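# Hand a hanger from the right gripper to the left

## Task

The right gripper starts out holding a hanger. Transfer it so that only the left gripper holds it, fingers closed on it firmly, with the hanger upright, lifted above the table and clear of the rail and of everything else. At the end, the second hanger must still hang on the rail, the rack must stand upright, and neither the rack nor that second hanger may be gripped. Tipping the rack beyond a slight amount ends the scene immediately as a failure, and a loose hold also counts as failure.

## Robot and tools

Robot: two arms, left_arm and right_arm, each ending in a parallel-finger gripper. The names do not refer to image sides. The fingers point along the gripper's own +z axis and close along its own y axis. The reported hand position is the point between the finger pads, roughly 1 cm short of the fingertips, and it can be somewhat off, more so when the arm reaches far.

World frame (used in every result): origin on the table surface midway between the arms, +z up, +x outward over the table, and left_arm sits toward +y. Each result has a state line, left_arm: ... | right_arm: ..., with end_effector_position in metres and end_effector_quat_wxyz. grip_measured reports the finger gap on the same -1..+1 scale used for commands; the final value of each arm's Joint positions is that gap in metres. A line saying pose unreachable means the clearance check altered or refused the command for the arm it names; HELD flags the control steps where that happened. A Hand target line, when present, is the pose the controller is currently steering that gripper toward. FAULT or OVER-TEMPERATURE FAULT lines mean an arm has been stopped; MOTOR HOT warns from 75 °C.

execute_actions takes actions, a list holding at most one item, and an optional pictures boolean. An empty list just reports the state. A wait item is {"steps": n}, n up to 300 control steps of 1/30 s each, counted from the previous result. A motion item is {"rows": [...], "steps": k}, k at most 15 (15 if omitted). Each row drives one control step; if there are fewer rows than steps, the last row repeats.

A row is a single list of 14 numbers, each within -1..1, covering both arms: dx, dy, dz, rx, ry, rz, opening for left_arm, followed by the same seven for right_arm. Always send all 14, even when one arm should not move. The first six of each arm are an offset, not a pose: a target displacement expressed in that gripper's own axes, measured from the gripper's pose in the most recent result showing it (or from where it actually is, for later calls within one reply or before any result in this scene). Every row is measured from that same reference, not cumulatively. Scale: 1.0 equals 0.6 m of translation or 180 degrees of rotation; rx, ry, rz form one rotation vector. Opening is absolute: +1 fully open (0.094 m), -1 closed.

move takes target, one 14-number row laid out exactly as above with the same offset reference, and optional speed in m/s (0.002 to 0.5, default 0.25; turning capped at twice that in rad/s). Both grippers travel straight toward their targets and arrive together, over 0.5 to 10 s; longer paths stop at 10 s short of the target. Rotation takes the shorter way. Paths ignore obstacles and the other arm, grippers can lag or overshoot the speed, especially near full reach. The opening is applied as the move begins. The result adds a move: line giving the ending (done, off_target, moving, held, fault) and any limits (paced = clipped pose; held = a check blocked some steps, after which the arm may jump fast), plus each gripper's remaining distance from its target. If only one arm is named, the other finished fine.



Control behaviour: each step the commanded pose is limited to 70 mm and 16 degrees from the measured pose, and position wins over orientation when both cannot be met. Far targets need several actions; check the reported pose and command the remainder. Arms tend to settle a centimetre or more low, and repeated zero offsets let them sag further. To keep an arm still, send the offset back to its desired pose in a reply's first call, zeros afterward, and raise the aim if it still droops. Zeros are not a pause; they pull the arm back to the reference pose. The simulation runs on while you think, so slow replies pass time.

Gripping: to hold, command an opening below grip_measured; about 0.03 below gives a secure grip, smaller gaps a lighter one. Readings can be off by about 1 mm per gripper. Thin parts (under about 2 mm) get less force. Joint ranges are listed per arm; elbows stop just short of straight.

Cameras: six 504x504 images come with results unless pictures is false; calibration intrinsics and world-to-camera transforms are given and may be slightly off.

Avoid: colliding or pressing the arms against each other, tipping the rack even a little, knocking anything off the table, dropping the hanger, fast contacts and targets set deep past a contact (both press hard). Loose objects may occasionally be nudged by outside pushes. Holding loads heats motors: 90 °C halts that arm for 10 s, 100 °C makes it let go and fall, so do not hold loads longer than necessary. For the handover, bring the left gripper to the hanger beside the right one, close the left, then open the right and back it away, leaving the hanger upright and clear.

Each tool is called after "Emit:" as name([rows], argument=value, ...), one row to a line, values as JSON.

## Session

Emit:
execute_actions(actions=[])

Scene clock: 0.00 s of 4000.00 s.
left_arm: end_effector_position=(+0.4251, +0.2596, +0.4067) grip_measured=+1.000 end_effector_quat_wxyz=(+0.707, +0.033, +0.706, -0.036) | right_arm: end_effector_position=(+0.3193, +0.0480, +0.3698) grip_measured=-0.855 end_effector_quat_wxyz=(+0.532, -0.199, +0.814, +0.125)
Joint positions: left_arm=[-0.011  1.047  1.044  0.004  0.003 -0.003  0.094] | right_arm=[ 1.1    1.869  2.051 -0.669  0.533  0.253  0.007]
Joint velocities: left_arm=[ 0.012 -0.012  0.007 -0.022  0.022 -0.022  0.   ] | right_arm=[ 0.002  0.002 -0.007  0.022  0.022  0.022  0.   ]
Hand target (left_arm): +0.423, +0.260, +0.409; +0.707, +0.033, +0.705, -0.036
Hand target (right_arm): +0.319, +0.046, +0.377; +0.537, -0.194, +0.811, +0.128

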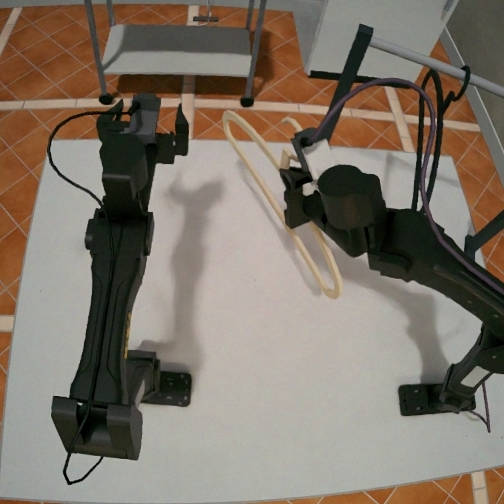

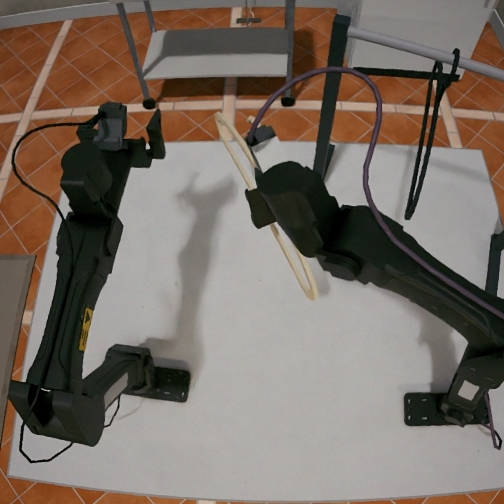

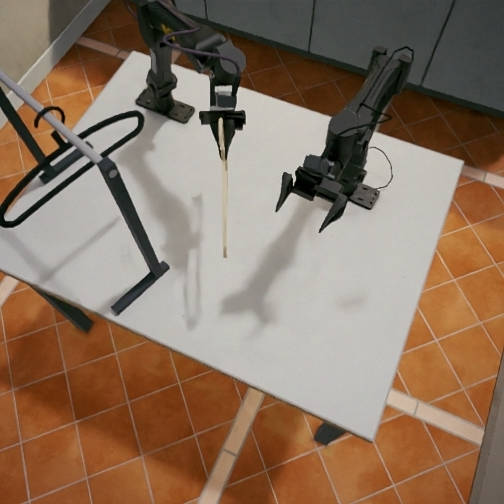

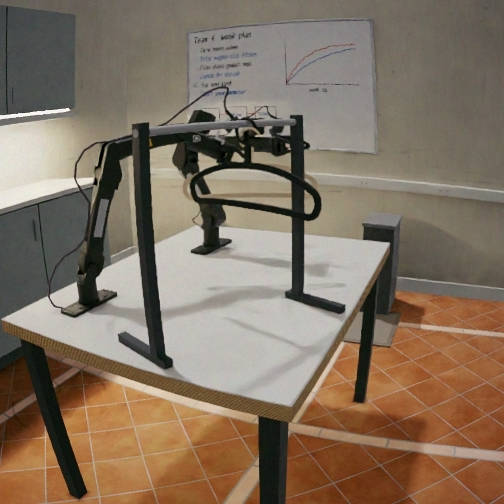

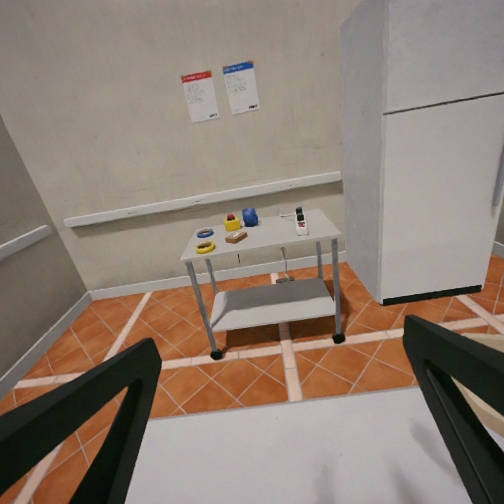

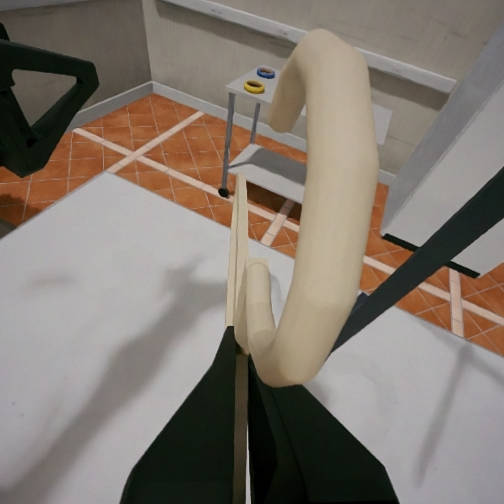

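Emit:
zoom_image(camera="cam_low", region=[150, 80, 350, 240])

Emit:
zoom_image(camera="cam_head_left", region=[190, 90, 410, 310])

Region (150, 80, 350, 240) of cam_low's 504x504 image, scaled by 2.520, with more detail than that image has; it fills the top 403 rows of this view, and the rest is white.

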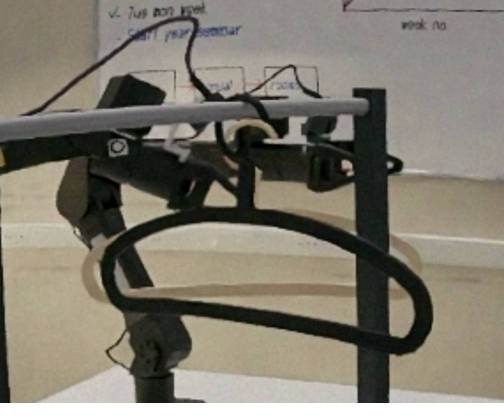

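Region (190, 90, 410, 310) of cam_head_left's 504x504 image, scaled by 2.291, with more detail than that image has.

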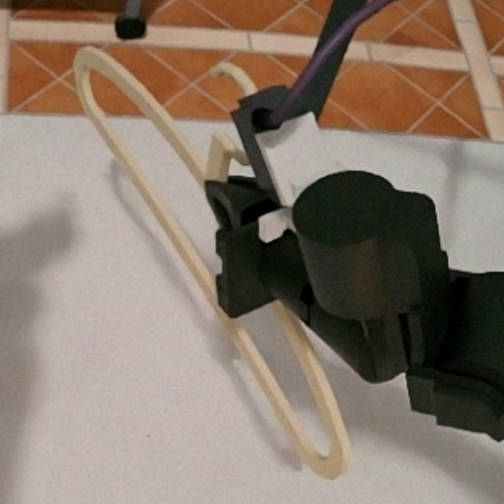

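Emit:
move(target=[0.095,-0.165,-0.133,0.236,0.267,-0.489,0.3,-0.011,-0.003,-0.006,0,-0.004,0,-0.9], speed=0.4)

Scene clock: 28.23 s of 4000.00 s.
left_arm: end_effector_position=(+0.3366, +0.1710, +0.3549) grip_measured=+0.302 end_effector_quat_wxyz=(+0.131, -0.211, +0.675, -0.695) | right_arm: end_effector_position=(+0.3188, +0.0471, +0.3679) grip_measured=-0.872 end_effector_quat_wxyz=(+0.529, -0.202, +0.815, +0.121)
Joint positions: left_arm=[ 0.237  1.047  0.836  0.214  1.236 -1.69   0.061] | right_arm=[ 1.1    1.869  2.051 -0.679  0.533  0.249  0.006]
Joint velocities: left_arm=[-0.017 -0.012 -0.007  0.007 -0.051 -0.051 -0.001] | right_arm=[ 0.002 -0.012 -0.017  0.007 -0.022 -0.007  0.   ]
Hand target (left_arm): +0.336, +0.169, +0.350; +0.123, -0.209, +0.676, -0.696
Hand target (right_arm): +0.319, +0.046, +0.377; +0.537, -0.198, +0.810, +0.126
Off the commanded pose (left_arm): 0.005 m, 1 deg.
Off the commanded pose (right_arm): 0.010 m, 1 deg.
After step 90, 21.83 s passed at rest.
move: done
camera_calibration (this result's frames):
cam_left_wrist: T_world_to_cam=[[-0.0112425, -0.0909024, 0.995796, -0.329452], [-0.998156, -0.0583924, -0.0165995, 0.386698], [0.0596559, -0.994146, -0.0900783, 0.273945], [0, 0, 0, 1]] pos_world=[0.365939, 0.264973, 0.359163]
cam_right_wrist: T_world_to_cam=[[0.454669, -0.874793, 0.167371, -0.174155], [-0.658566, -0.456715, -0.598082, 0.495322], [0.599639, 0.161705, -0.783763, 0.204372], [0, 0, 0, 1]] pos_world=[0.282836, 0.0408233, 0.485571]

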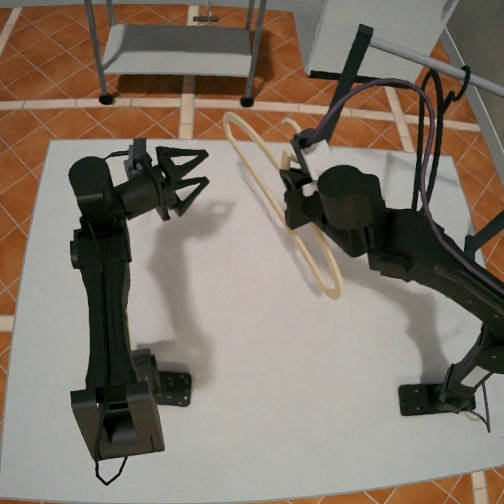

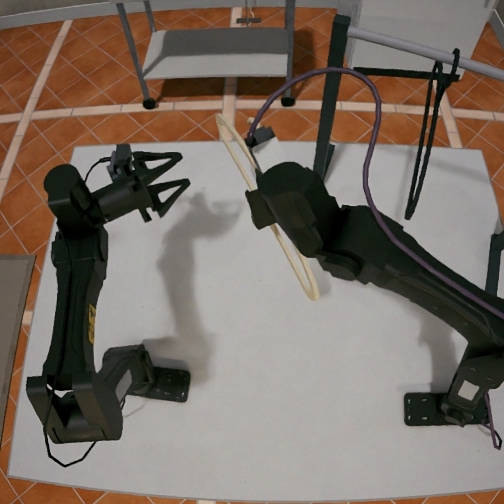

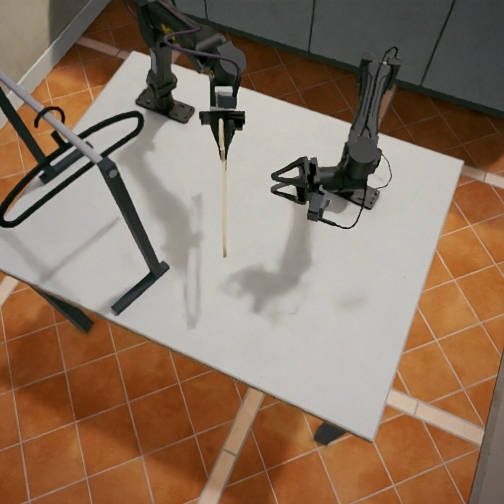

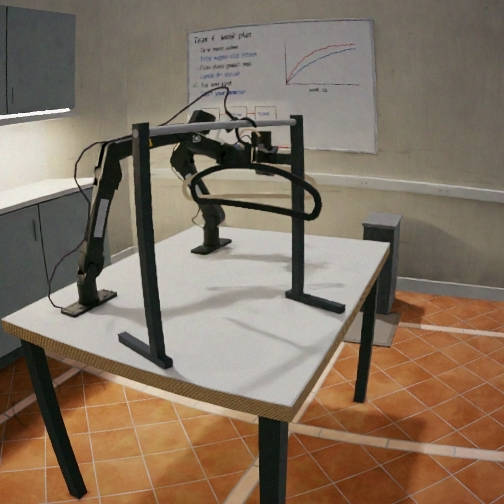

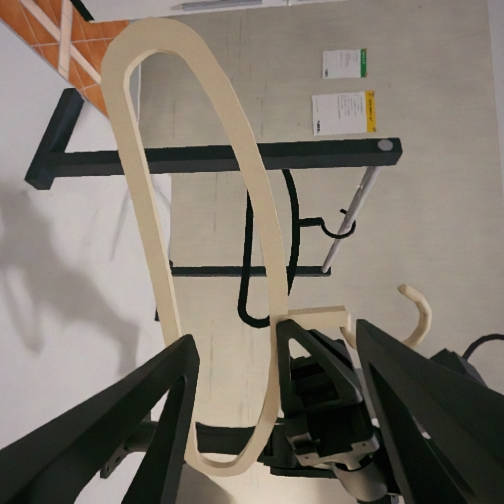

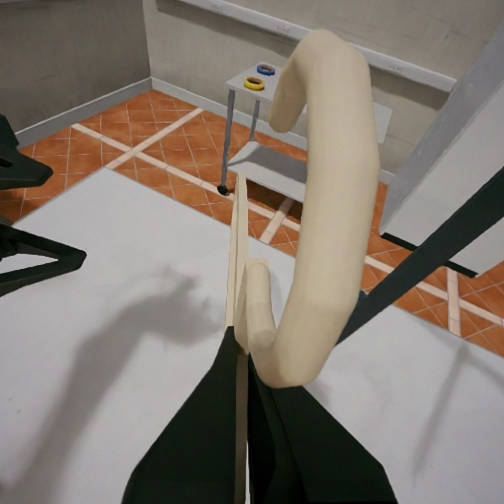

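Emit:
move(target=[0.012,0.008,0.17,0,0,0,0.1,-0.014,-0.002,-0.007,0,-0.005,0,-0.9], speed=0.15)

Scene clock: 34.33 s of 4000.00 s.
left_arm: end_effector_position=(+0.3730, +0.0799, +0.3439) grip_measured=+0.102 end_effector_quat_wxyz=(+0.122, -0.217, +0.677, -0.693) | right_arm: end_effector_position=(+0.3182, +0.0460, +0.3656) grip_measured=-0.872 end_effector_quat_wxyz=(+0.526, -0.207, +0.816, +0.116)
Joint positions: left_arm=[-0.151  1.222  0.904  0.302  0.853 -1.695  0.052] | right_arm=[ 1.1    1.869  2.051 -0.69   0.533  0.244  0.006]
Joint velocities: left_arm=[ 0.002  0.012  0.007  0.007  0.007  0.037 -0.   ] | right_arm=[-0.007  0.007 -0.022 -0.051 -0.095  0.007 -0.   ]
Hand target (left_arm): +0.378, +0.078, +0.351; +0.131, -0.211, +0.674, -0.695
Hand target (right_arm): +0.319, +0.046, +0.377; +0.536, -0.201, +0.811, +0.122
Off the commanded pose (left_arm): 0.009 m, 1 deg.
Off the commanded pose (right_arm): 0.012 m, 2 deg.
After step 90, 1.80 s passed at rest.
move: off_target (right_arm)
camera_calibration (this result's frames):
cam_left_wrist: T_world_to_cam=[[0.0116104, -0.0918635, 0.995704, -0.33469], [-0.998527, -0.0538511, 0.00667504, 0.409359], [0.0530065, -0.994314, -0.0923534, 0.183534], [0, 0, 0, 1]] pos_world=[0.402913, 0.173789, 0.347469]
cam_right_wrist: T_world_to_cam=[[0.457195, -0.871309, 0.178305, -0.179407], [-0.65958, -0.466672, -0.589212, 0.490626], [0.596596, 0.151779, -0.788059, 0.206145], [0, 0, 0, 1]] pos_world=[0.282646, 0.041354, 0.483527]

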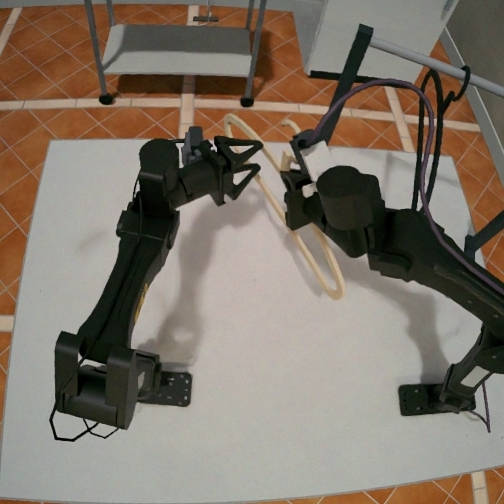

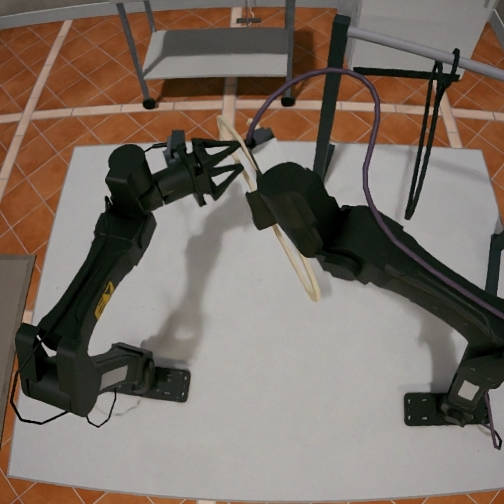

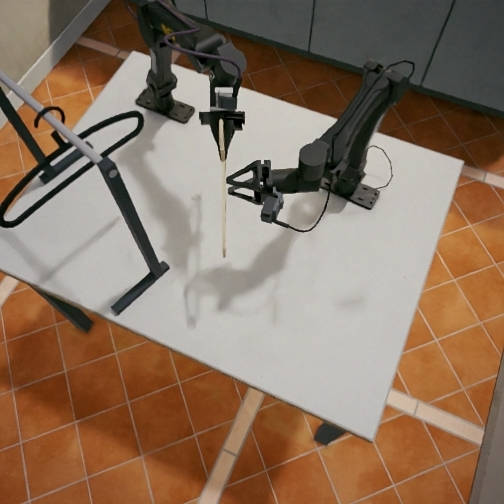

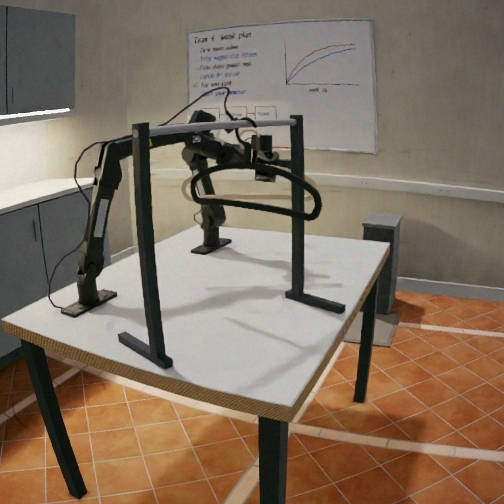

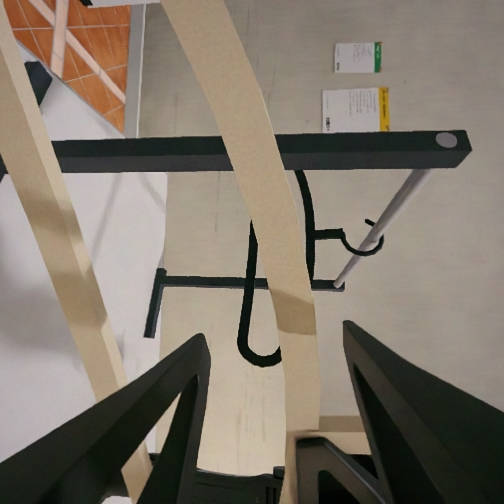

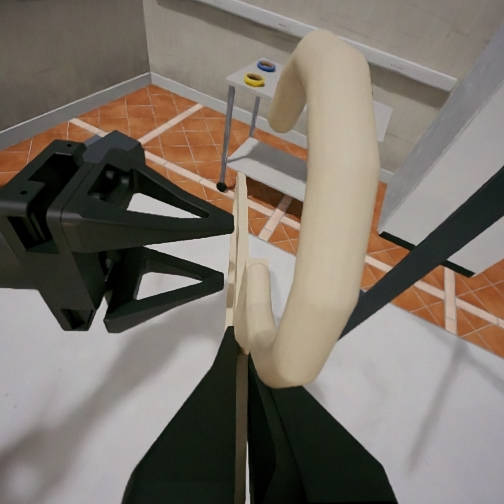

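Emit:
move(target=[-0.005,-0.026,0.04,0,0,-0.017,0.1,-0.018,0,-0.008,0,-0.012,0,-0.9], speed=0.08)

Scene clock: 37.93 s of 4000.00 s.
left_arm: end_effector_position=(+0.3842, +0.0640, +0.3578) grip_measured=+0.102 end_effector_quat_wxyz=(+0.106, -0.229, +0.669, -0.699) | right_arm: end_effector_position=(+0.3185, +0.0465, +0.3667) grip_measured=-0.872 end_effector_quat_wxyz=(+0.529, -0.212, +0.814, +0.113)
Joint positions: left_arm=[-0.198  1.282  0.987  0.293  0.809 -1.749  0.052] | right_arm=[ 1.1    1.869  2.051 -0.685  0.533  0.229  0.006]
Joint velocities: left_arm=[-0.007 -0.017 -0.002  0.007 -0.066  0.037 -0.   ] | right_arm=[-0.002  0.007  0.002 -0.037 -0.081 -0.066 -0.   ]
Hand target (left_arm): +0.389, +0.061, +0.358; +0.103, -0.235, +0.671, -0.696
Hand target (right_arm): +0.318, +0.046, +0.377; +0.542, -0.204, +0.807, +0.119
Off the commanded pose (left_arm): 0.006 m, 1 deg.
Off the commanded pose (right_arm): 0.011 m, 2 deg.
move: off_target (right_arm)
camera_calibration (this result's frames):
cam_left_wrist: T_world_to_cam=[[0.0443835, -0.0633935, 0.997001, -0.364994], [-0.997895, -0.0500483, 0.0412411, 0.406698], [0.0472838, -0.996733, -0.0654814, 0.161111], [0, 0, 0, 1]] pos_world=[0.414424, 0.157801, 0.357676]
cam_right_wrist: T_world_to_cam=[[0.460992, -0.867098, 0.188753, -0.18452], [-0.651531, -0.475125, -0.591407, 0.490301], [0.602489, 0.149656, -0.783971, 0.203446], [0, 0, 0, 1]] pos_world=[0.281935, 0.0425107, 0.484292]

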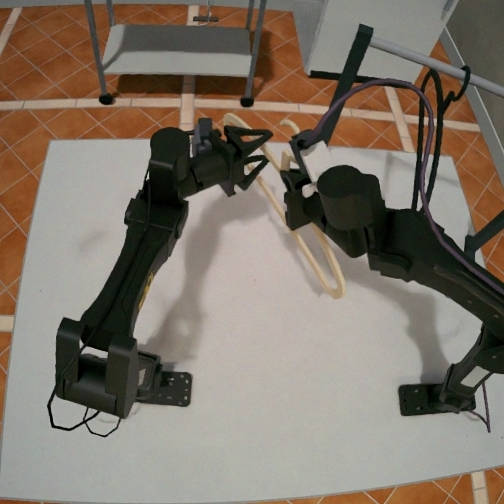

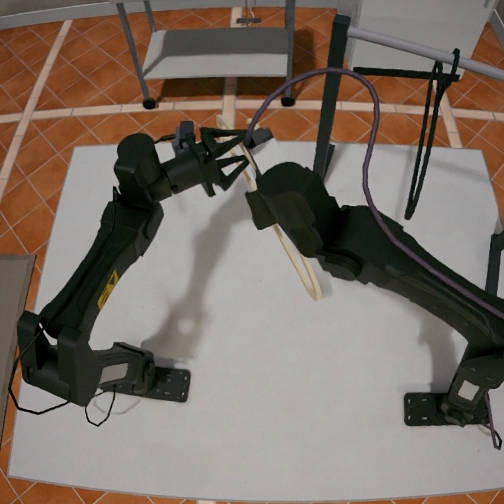

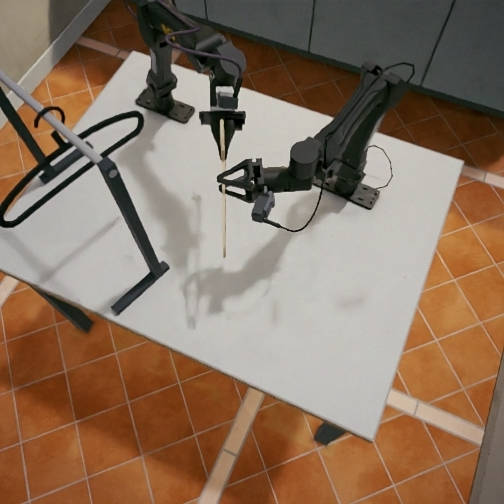

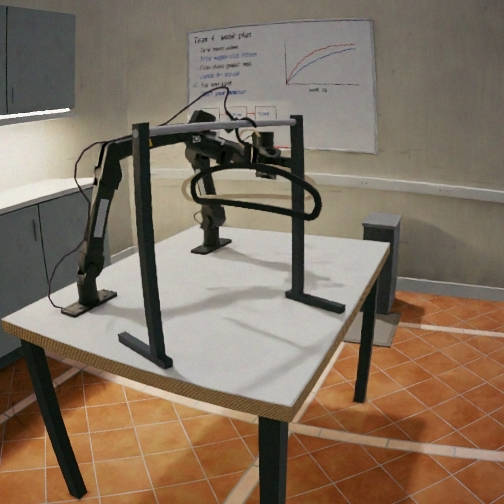

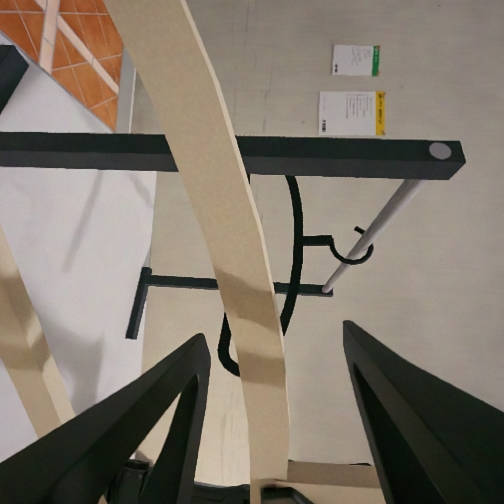

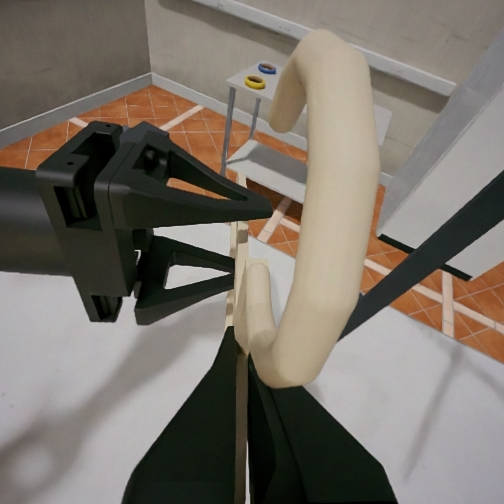

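Emit:
move(target=[0.008,0.007,0.018,0,0,0,-0.35,-0.017,0,-0.008,0,-0.009,0.006,-0.9], speed=0.05)

Scene clock: 41.00 s of 4000.00 s.
left_arm: end_effector_position=(+0.3805, +0.0544, +0.3591) grip_measured=-0.348 end_effector_quat_wxyz=(+0.105, -0.226, +0.669, -0.701) | right_arm: end_effector_position=(+0.3184, +0.0464, +0.3663) grip_measured=-0.872 end_effector_quat_wxyz=(+0.528, -0.213, +0.814, +0.113)
Joint positions: left_arm=[-0.234  1.282  0.987  0.3    0.78  -1.751  0.031] | right_arm=[ 1.1    1.869  2.051 -0.687  0.533  0.228  0.006]
Joint velocities: left_arm=[ 0.012  0.002 -0.017  0.037  0.022  0.007 -0.   ] | right_arm=[-0.007 -0.027  0.012 -0.007 -0.051  0.022  0.   ]
Hand target (left_arm): +0.384, +0.052, +0.354; +0.106, -0.229, +0.669, -0.699
Hand target (right_arm): +0.318, +0.047, +0.378; +0.539, -0.203, +0.808, +0.121
Off the commanded pose (left_arm): 0.007 m, 0 deg.
Off the commanded pose (right_arm): 0.012 m, 2 deg.
move: off_target (right_arm)
camera_calibration (this result's frames):
cam_left_wrist: T_world_to_cam=[[0.0391699, -0.0606947, 0.997388, -0.365083], [-0.99837, -0.0438377, 0.0365408, 0.403984], [0.0415054, -0.997193, -0.0623129, 0.15293], [0, 0, 0, 1]] pos_world=[0.411278, 0.148052, 0.358896]
cam_right_wrist: T_world_to_cam=[[0.461385, -0.866519, 0.190443, -0.18533], [-0.651749, -0.47668, -0.589915, 0.489523], [0.601953, 0.148057, -0.784686, 0.203748], [0, 0, 0, 1]] pos_world=[0.281908, 0.0425877, 0.48395]

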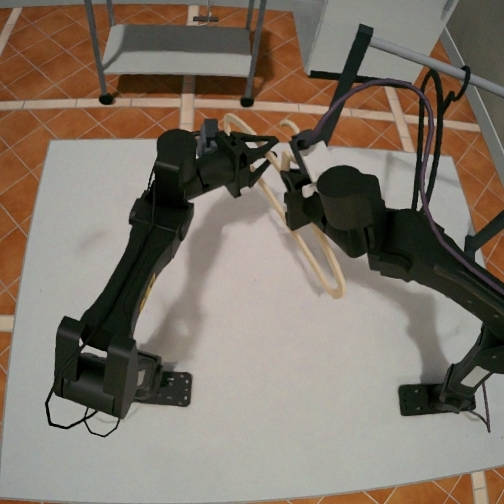

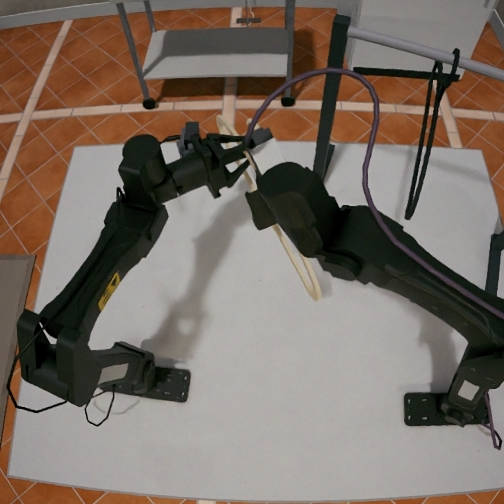

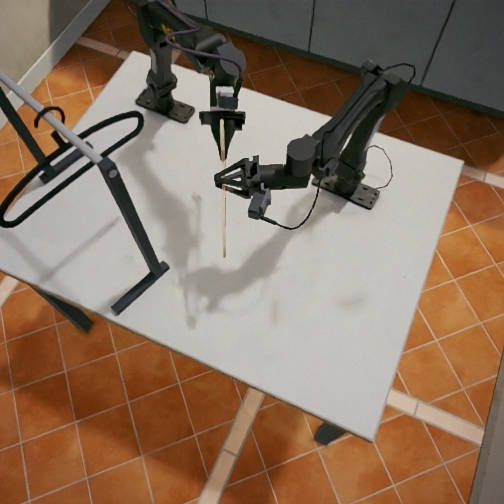

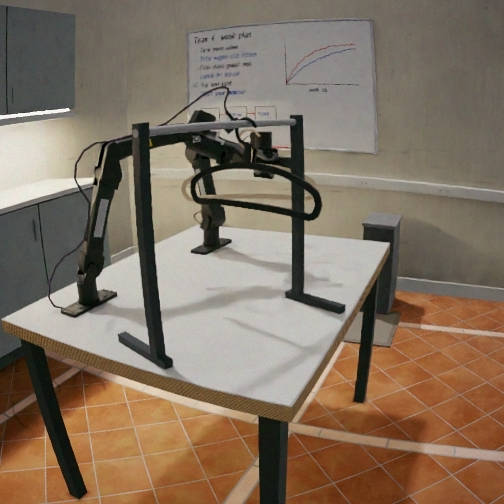

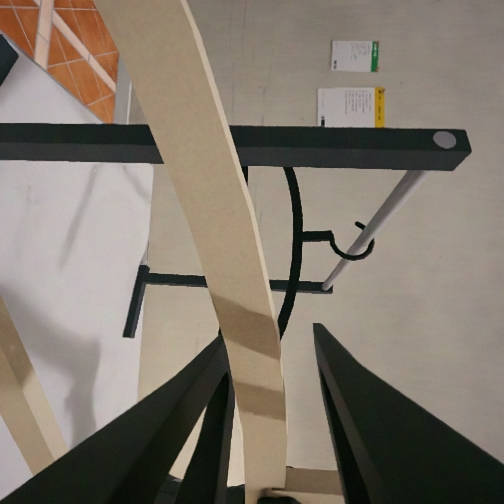

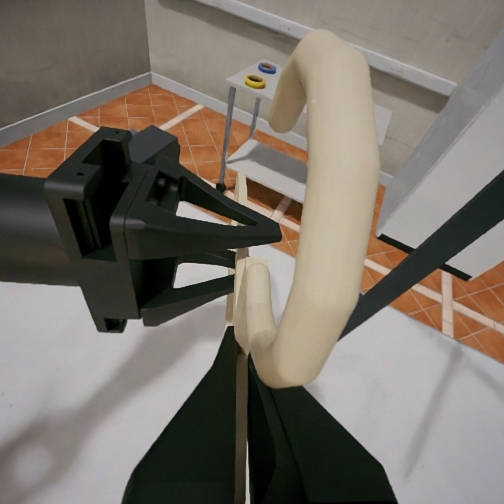

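Stiction; need ~7 mm down.

Emit:
move(target=[0,0.02,0,0,0,0.01,-0.35,-0.017,0,-0.008,0,-0.009,0.006,-0.9], speed=0.05)

Scene clock: 44.00 s of 4000.00 s.
left_arm: end_effector_position=(+0.3804, +0.0549, +0.3498) grip_measured=-0.348 end_effector_quat_wxyz=(+0.112, -0.222, +0.671, -0.699) | right_arm: end_effector_position=(+0.3183, +0.0461, +0.3658) grip_measured=-0.872 end_effector_quat_wxyz=(+0.528, -0.213, +0.815, +0.112)
Joint positions: left_arm=[-0.234  1.282  0.953  0.331  0.776 -1.732  0.031] | right_arm=[ 1.1    1.869  2.051 -0.689  0.533  0.228  0.006]
Joint velocities: left_arm=[ 0.022 -0.002 -0.012  0.037 -0.037  0.037 -0.   ] | right_arm=[-0.002 -0.002  0.022 -0.037 -0.066  0.007 -0.001]
Hand target (left_arm): +0.379, +0.053, +0.347; +0.116, -0.215, +0.672, -0.699
Hand target (right_arm): +0.318, +0.046, +0.378; +0.539, -0.203, +0.809, +0.121
Off the commanded pose (left_arm): 0.003 m, 1 deg.
Off the commanded pose (right_arm): 0.012 m, 2 deg.
move: off_target (right_arm)
camera_calibration (this result's frames):
cam_left_wrist: T_world_to_cam=[[0.0257545, -0.0703601, 0.997189, -0.35006], [-0.998614, -0.0476099, 0.0224321, 0.409538], [0.0458978, -0.996385, -0.0714888, 0.154316], [0, 0, 0, 1]] pos_world=[0.410903, 0.148626, 0.350921]
cam_right_wrist: T_world_to_cam=[[0.461599, -0.866138, 0.191653, -0.185904], [-0.652411, -0.477855, -0.588231, 0.488724], [0.601071, 0.146491, -0.785655, 0.204209], [0, 0, 0, 1]] pos_world=[0.281918, 0.0426058, 0.483549]

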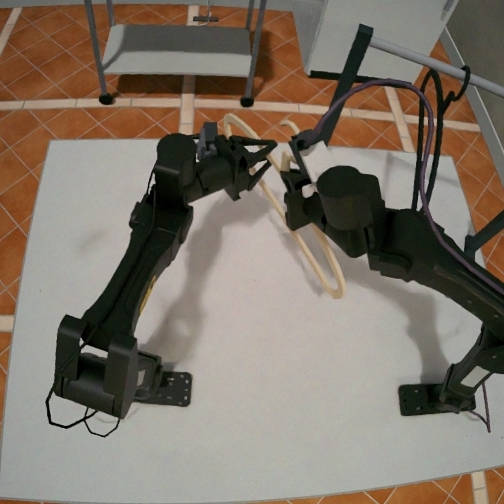

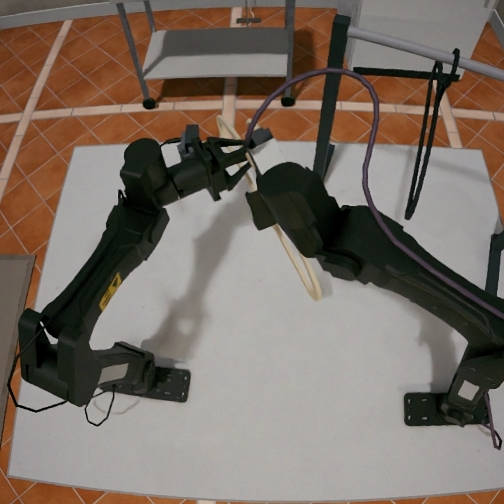

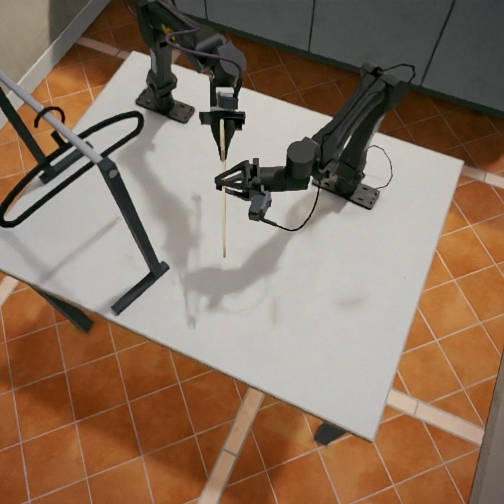

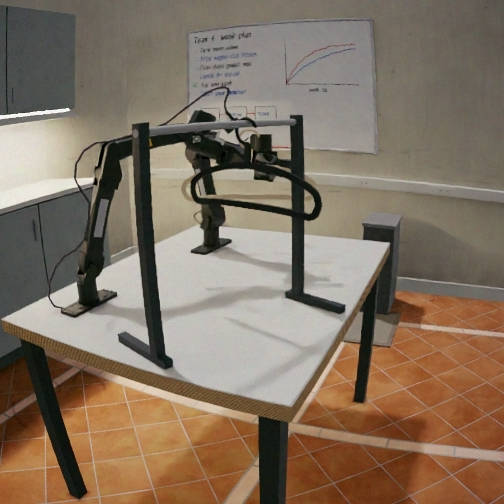

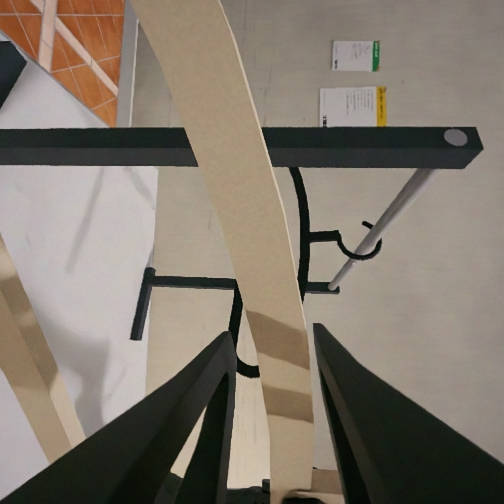

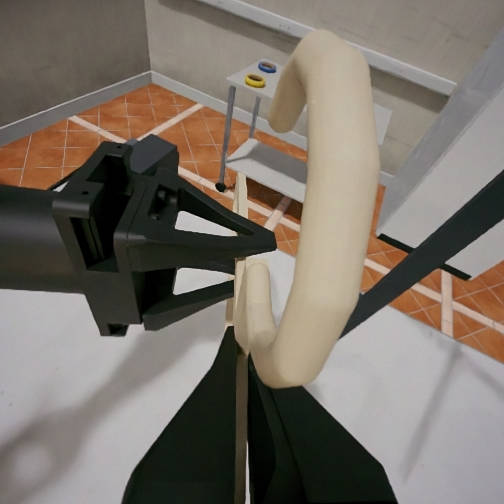

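Within ~2 mm. Close.

Emit:
move(target=[0,-0.005,0,0,0,0,-0.75,-0.015,0,-0.007,0,-0.009,0.006,-0.9], speed=0.05)

Scene clock: 46.53 s of 4000.00 s.
left_arm: end_effector_position=(+0.3803, +0.0548, +0.3516) grip_measured=-0.725 end_effector_quat_wxyz=(+0.116, -0.217, +0.670, -0.700) | right_arm: end_effector_position=(+0.3176, +0.0456, +0.3641) grip_measured=-0.872 end_effector_quat_wxyz=(+0.525, -0.215, +0.816, +0.110)
Joint positions: left_arm=[-0.234  1.282  0.953  0.34   0.777 -1.728  0.013] | right_arm=[ 1.1    1.869  2.051 -0.698  0.531  0.228  0.006]
Joint velocities: left_arm=[-0.007  0.002  0.002 -0.081 -0.051  0.007  0.001] | right_arm=[-0.007 -0.007  0.017  0.022  0.081  0.037 -0.   ]
Hand target (left_arm): +0.381, +0.055, +0.353; +0.112, -0.221, +0.671, -0.699
Hand target (right_arm): +0.318, +0.046, +0.376; +0.538, -0.204, +0.809, +0.120
Off the commanded pose (left_arm): 0.001 m, 1 deg.
Off the commanded pose (right_arm): 0.012 m, 2 deg.
move: off_target (right_arm)
camera_calibration (this result's frames):
cam_left_wrist: T_world_to_cam=[[0.0136442, -0.0692899, 0.997503, -0.347427], [-0.998848, -0.0468489, 0.0104084, 0.413639], [0.0460107, -0.996496, -0.0698493, 0.153779], [0, 0, 0, 1]] pos_world=[0.410827, 0.148546, 0.352996]
cam_right_wrist: T_world_to_cam=[[0.463993, -0.864042, 0.195302, -0.187923], [-0.654495, -0.482953, -0.581716, 0.485568], [0.596948, 0.142087, -0.789597, 0.206259], [0, 0, 0, 1]] pos_world=[0.281871, 0.042826, 0.482025]

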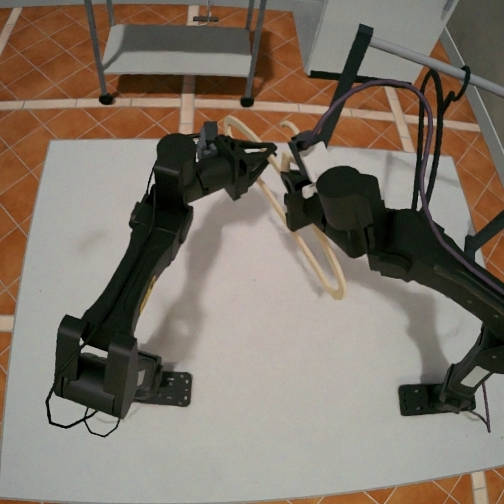

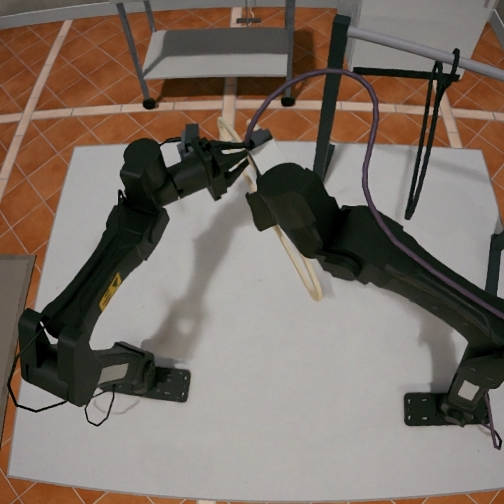

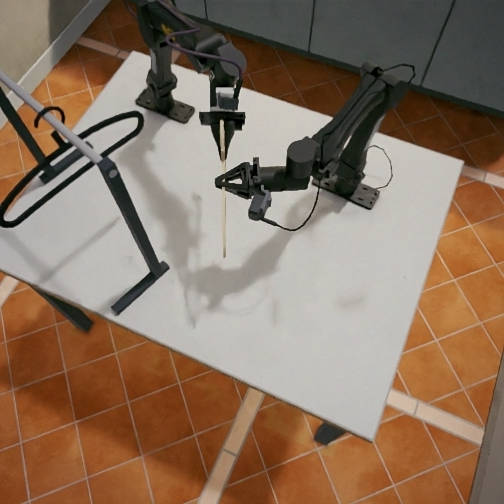

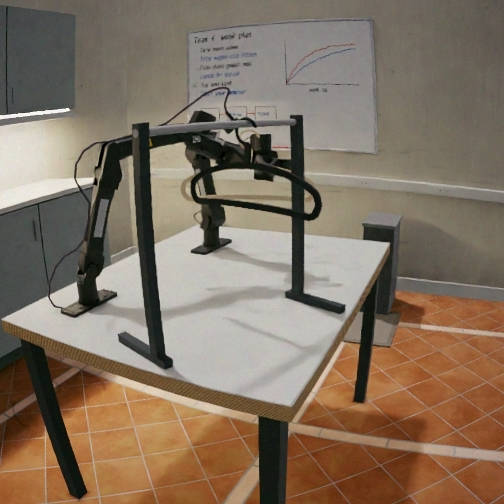

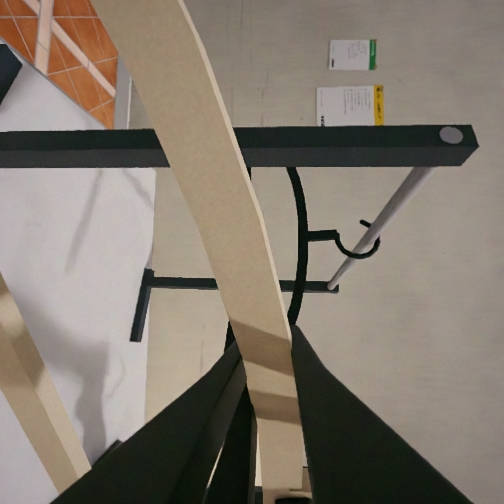

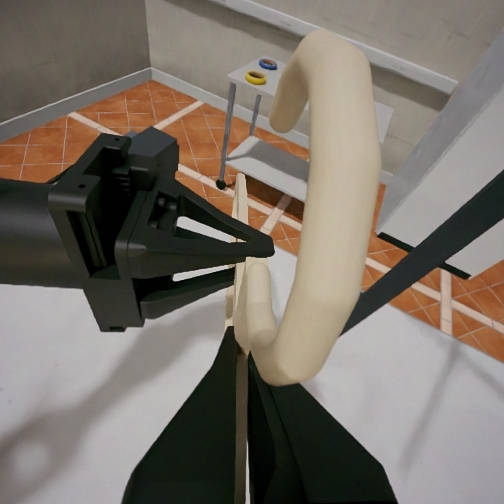

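Emit:
execute_actions([
  {"rows":[[0,0,0,0,0,0,-0.8,-0.012,0,-0.006,0,-0.009,0,-0.9],[0,0,0,0,0,0,-0.8,-0.012,0,-0.006,0,-0.009,0,-0.9],[0,0,0,0,0,0,-0.8,-0.012,0,-0.006,0,-0.009,0,-0.9],[0,0,0,0,0,0,-0.8,-0.012,0,-0.006,0,-0.009,0,-0.9],[0,0,0,0,0,0,-0.8,-0.012,0,-0.006,0,-0.009,0,-0.9],[0,0,0,0,0,0,-0.8,-0.012,0,-0.006,0,-0.009,0,-0.4]],"steps":15},
], pictures=false)

Emit:
move(target=[0,0,0,0,0,0,-0.8,-0.03,0,-0.17,0,-0.01,0,-0.4], speed=0.15)

Scene clock: 51.67 s of 4000.00 s.
left_arm: end_effector_position=(+0.3804, +0.0549, +0.3515) grip_measured=-0.725 end_effector_quat_wxyz=(+0.116, -0.217, +0.670, -0.700) | right_arm: end_effector_position=(+0.3187, +0.0476, +0.3682) grip_measured=-0.402 end_effector_quat_wxyz=(+0.531, -0.215, +0.811, +0.114)
Joint positions: left_arm=[-0.234  1.282  0.953  0.34   0.777 -1.728  0.013] | right_arm=[ 1.1    1.869  2.051 -0.677  0.531  0.218  0.028]
Joint velocities: left_arm=[-0.012  0.002 -0.012 -0.066  0.007 -0.022 -0.001] | right_arm=[-0.002  0.007 -0.007 -0.066  0.007 -0.007  0.   ]
Hand target (left_arm): +0.380, +0.055, +0.352; +0.116, -0.217, +0.670, -0.700
Hand target (right_arm): +0.317, +0.046, +0.372; +0.536, -0.214, +0.809, +0.113
Off the commanded pose (left_arm): 0.000 m, 0 deg.
Off the commanded pose (right_arm): 0.005 m, 1 deg.
Steps of this call (steps 1 to 90: nothing new was sent; then 1.63 s passed at rest; steps 91 to 105: all 15 steps of this action). Readings (end_effector_position):
91: left_arm (+0.3803, +0.0548, +0.3516) | right_arm (+0.3176, +0.0456, +0.3641)
92: left_arm (+0.3803, +0.0548, +0.3516) | right_arm (+0.3176, +0.0456, +0.3641)
94: left_arm (+0.3803, +0.0548, +0.3516) | right_arm (+0.3176, +0.0456, +0.3641)
98: left_arm (+0.3804, +0.0549, +0.3515) | right_arm (+0.3181, +0.0464, +0.3658)
105: the state above

Scene clock: 53.20 s of 4000.00 s.
left_arm: end_effector_position=(+0.3804, +0.0549, +0.3515) grip_measured=-0.725 end_effector_quat_wxyz=(+0.116, -0.217, +0.670, -0.700) | right_arm: end_effector_position=(+0.2456, +0.0181, +0.4103) grip_measured=-0.402 end_effector_quat_wxyz=(+0.535, -0.224, +0.807, +0.111)
Joint positions: left_arm=[-0.234  1.282  0.953  0.34   0.777 -1.728  0.013] | right_arm=[ 1.249  1.72   2.06  -0.874  0.659  0.281  0.028]
Joint velocities: left_arm=[ 0.007 -0.002  0.007  0.037 -0.007 -0.066  0.   ] | right_arm=[-0.002 -0.007  0.007  0.007 -0.022 -0.037 -0.   ]
Hand target (left_arm): +0.380, +0.055, +0.352; +0.116, -0.217, +0.670, -0.700
Hand target (right_arm): +0.241, +0.010, +0.426; +0.545, -0.213, +0.802, +0.117
Off the commanded pose (left_arm): 0.000 m, 0 deg.
Off the commanded pose (right_arm): 0.019 m, 2 deg.
move: off_target (right_arm)
camera_calibration (this result's frames):
cam_left_wrist: T_world_to_cam=[[0.0140337, -0.0693989, 0.99749, -0.347489], [-0.998826, -0.0472311, 0.0107664, 0.413589], [0.0463654, -0.99647, -0.0699802, 0.153712], [0, 0, 0, 1]] pos_world=[0.410853, 0.148588, 0.35292]
cam_right_wrist: T_world_to_cam=[[0.472012, -0.856202, 0.210054, -0.195457], [-0.629938, -0.494249, -0.599079, 0.453306], [0.616751, 0.150452, -0.772646, 0.277705], [0, 0, 0, 1]] pos_world=[0.206538, 0.0149144, 0.52719]

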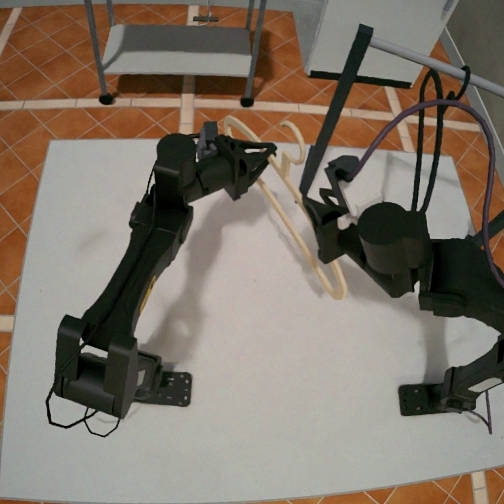

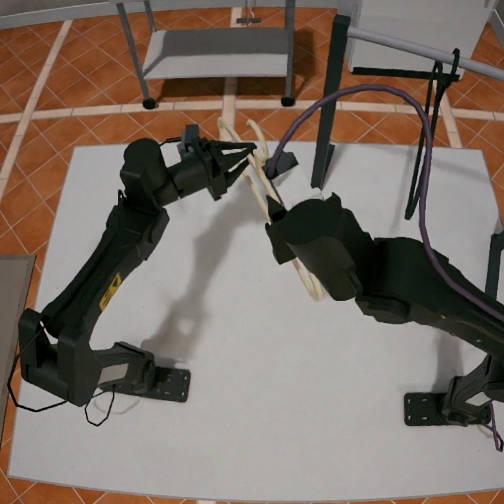

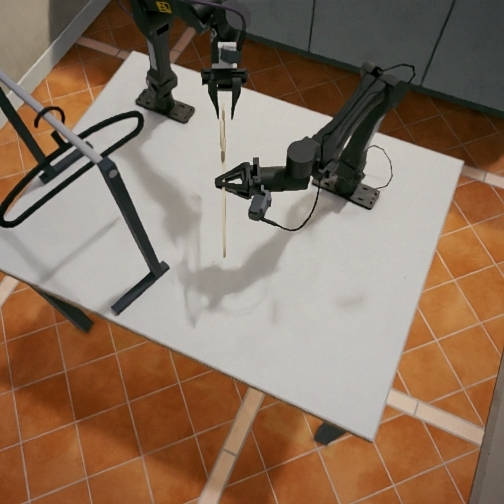

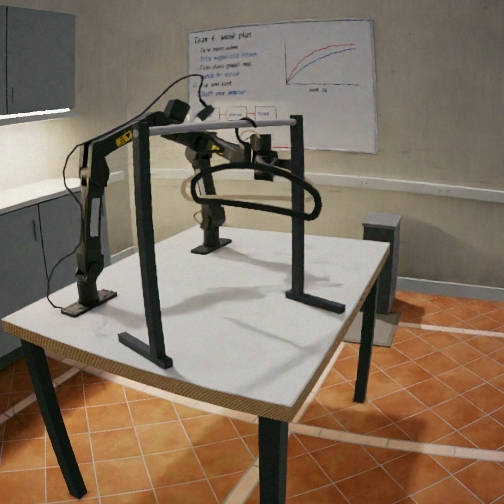

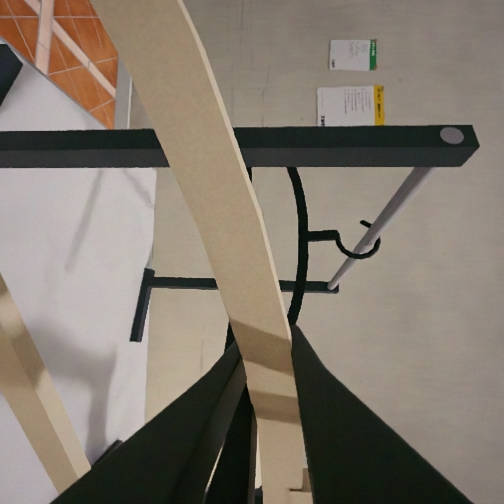

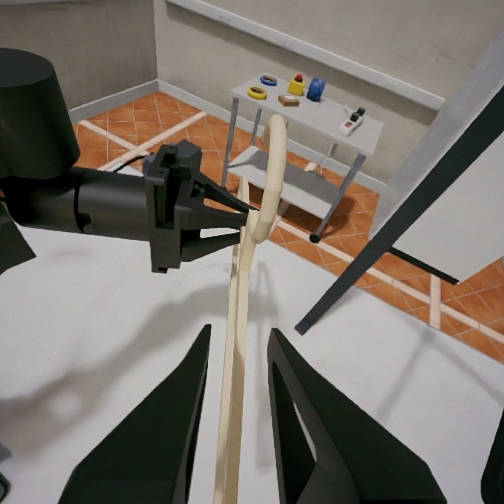

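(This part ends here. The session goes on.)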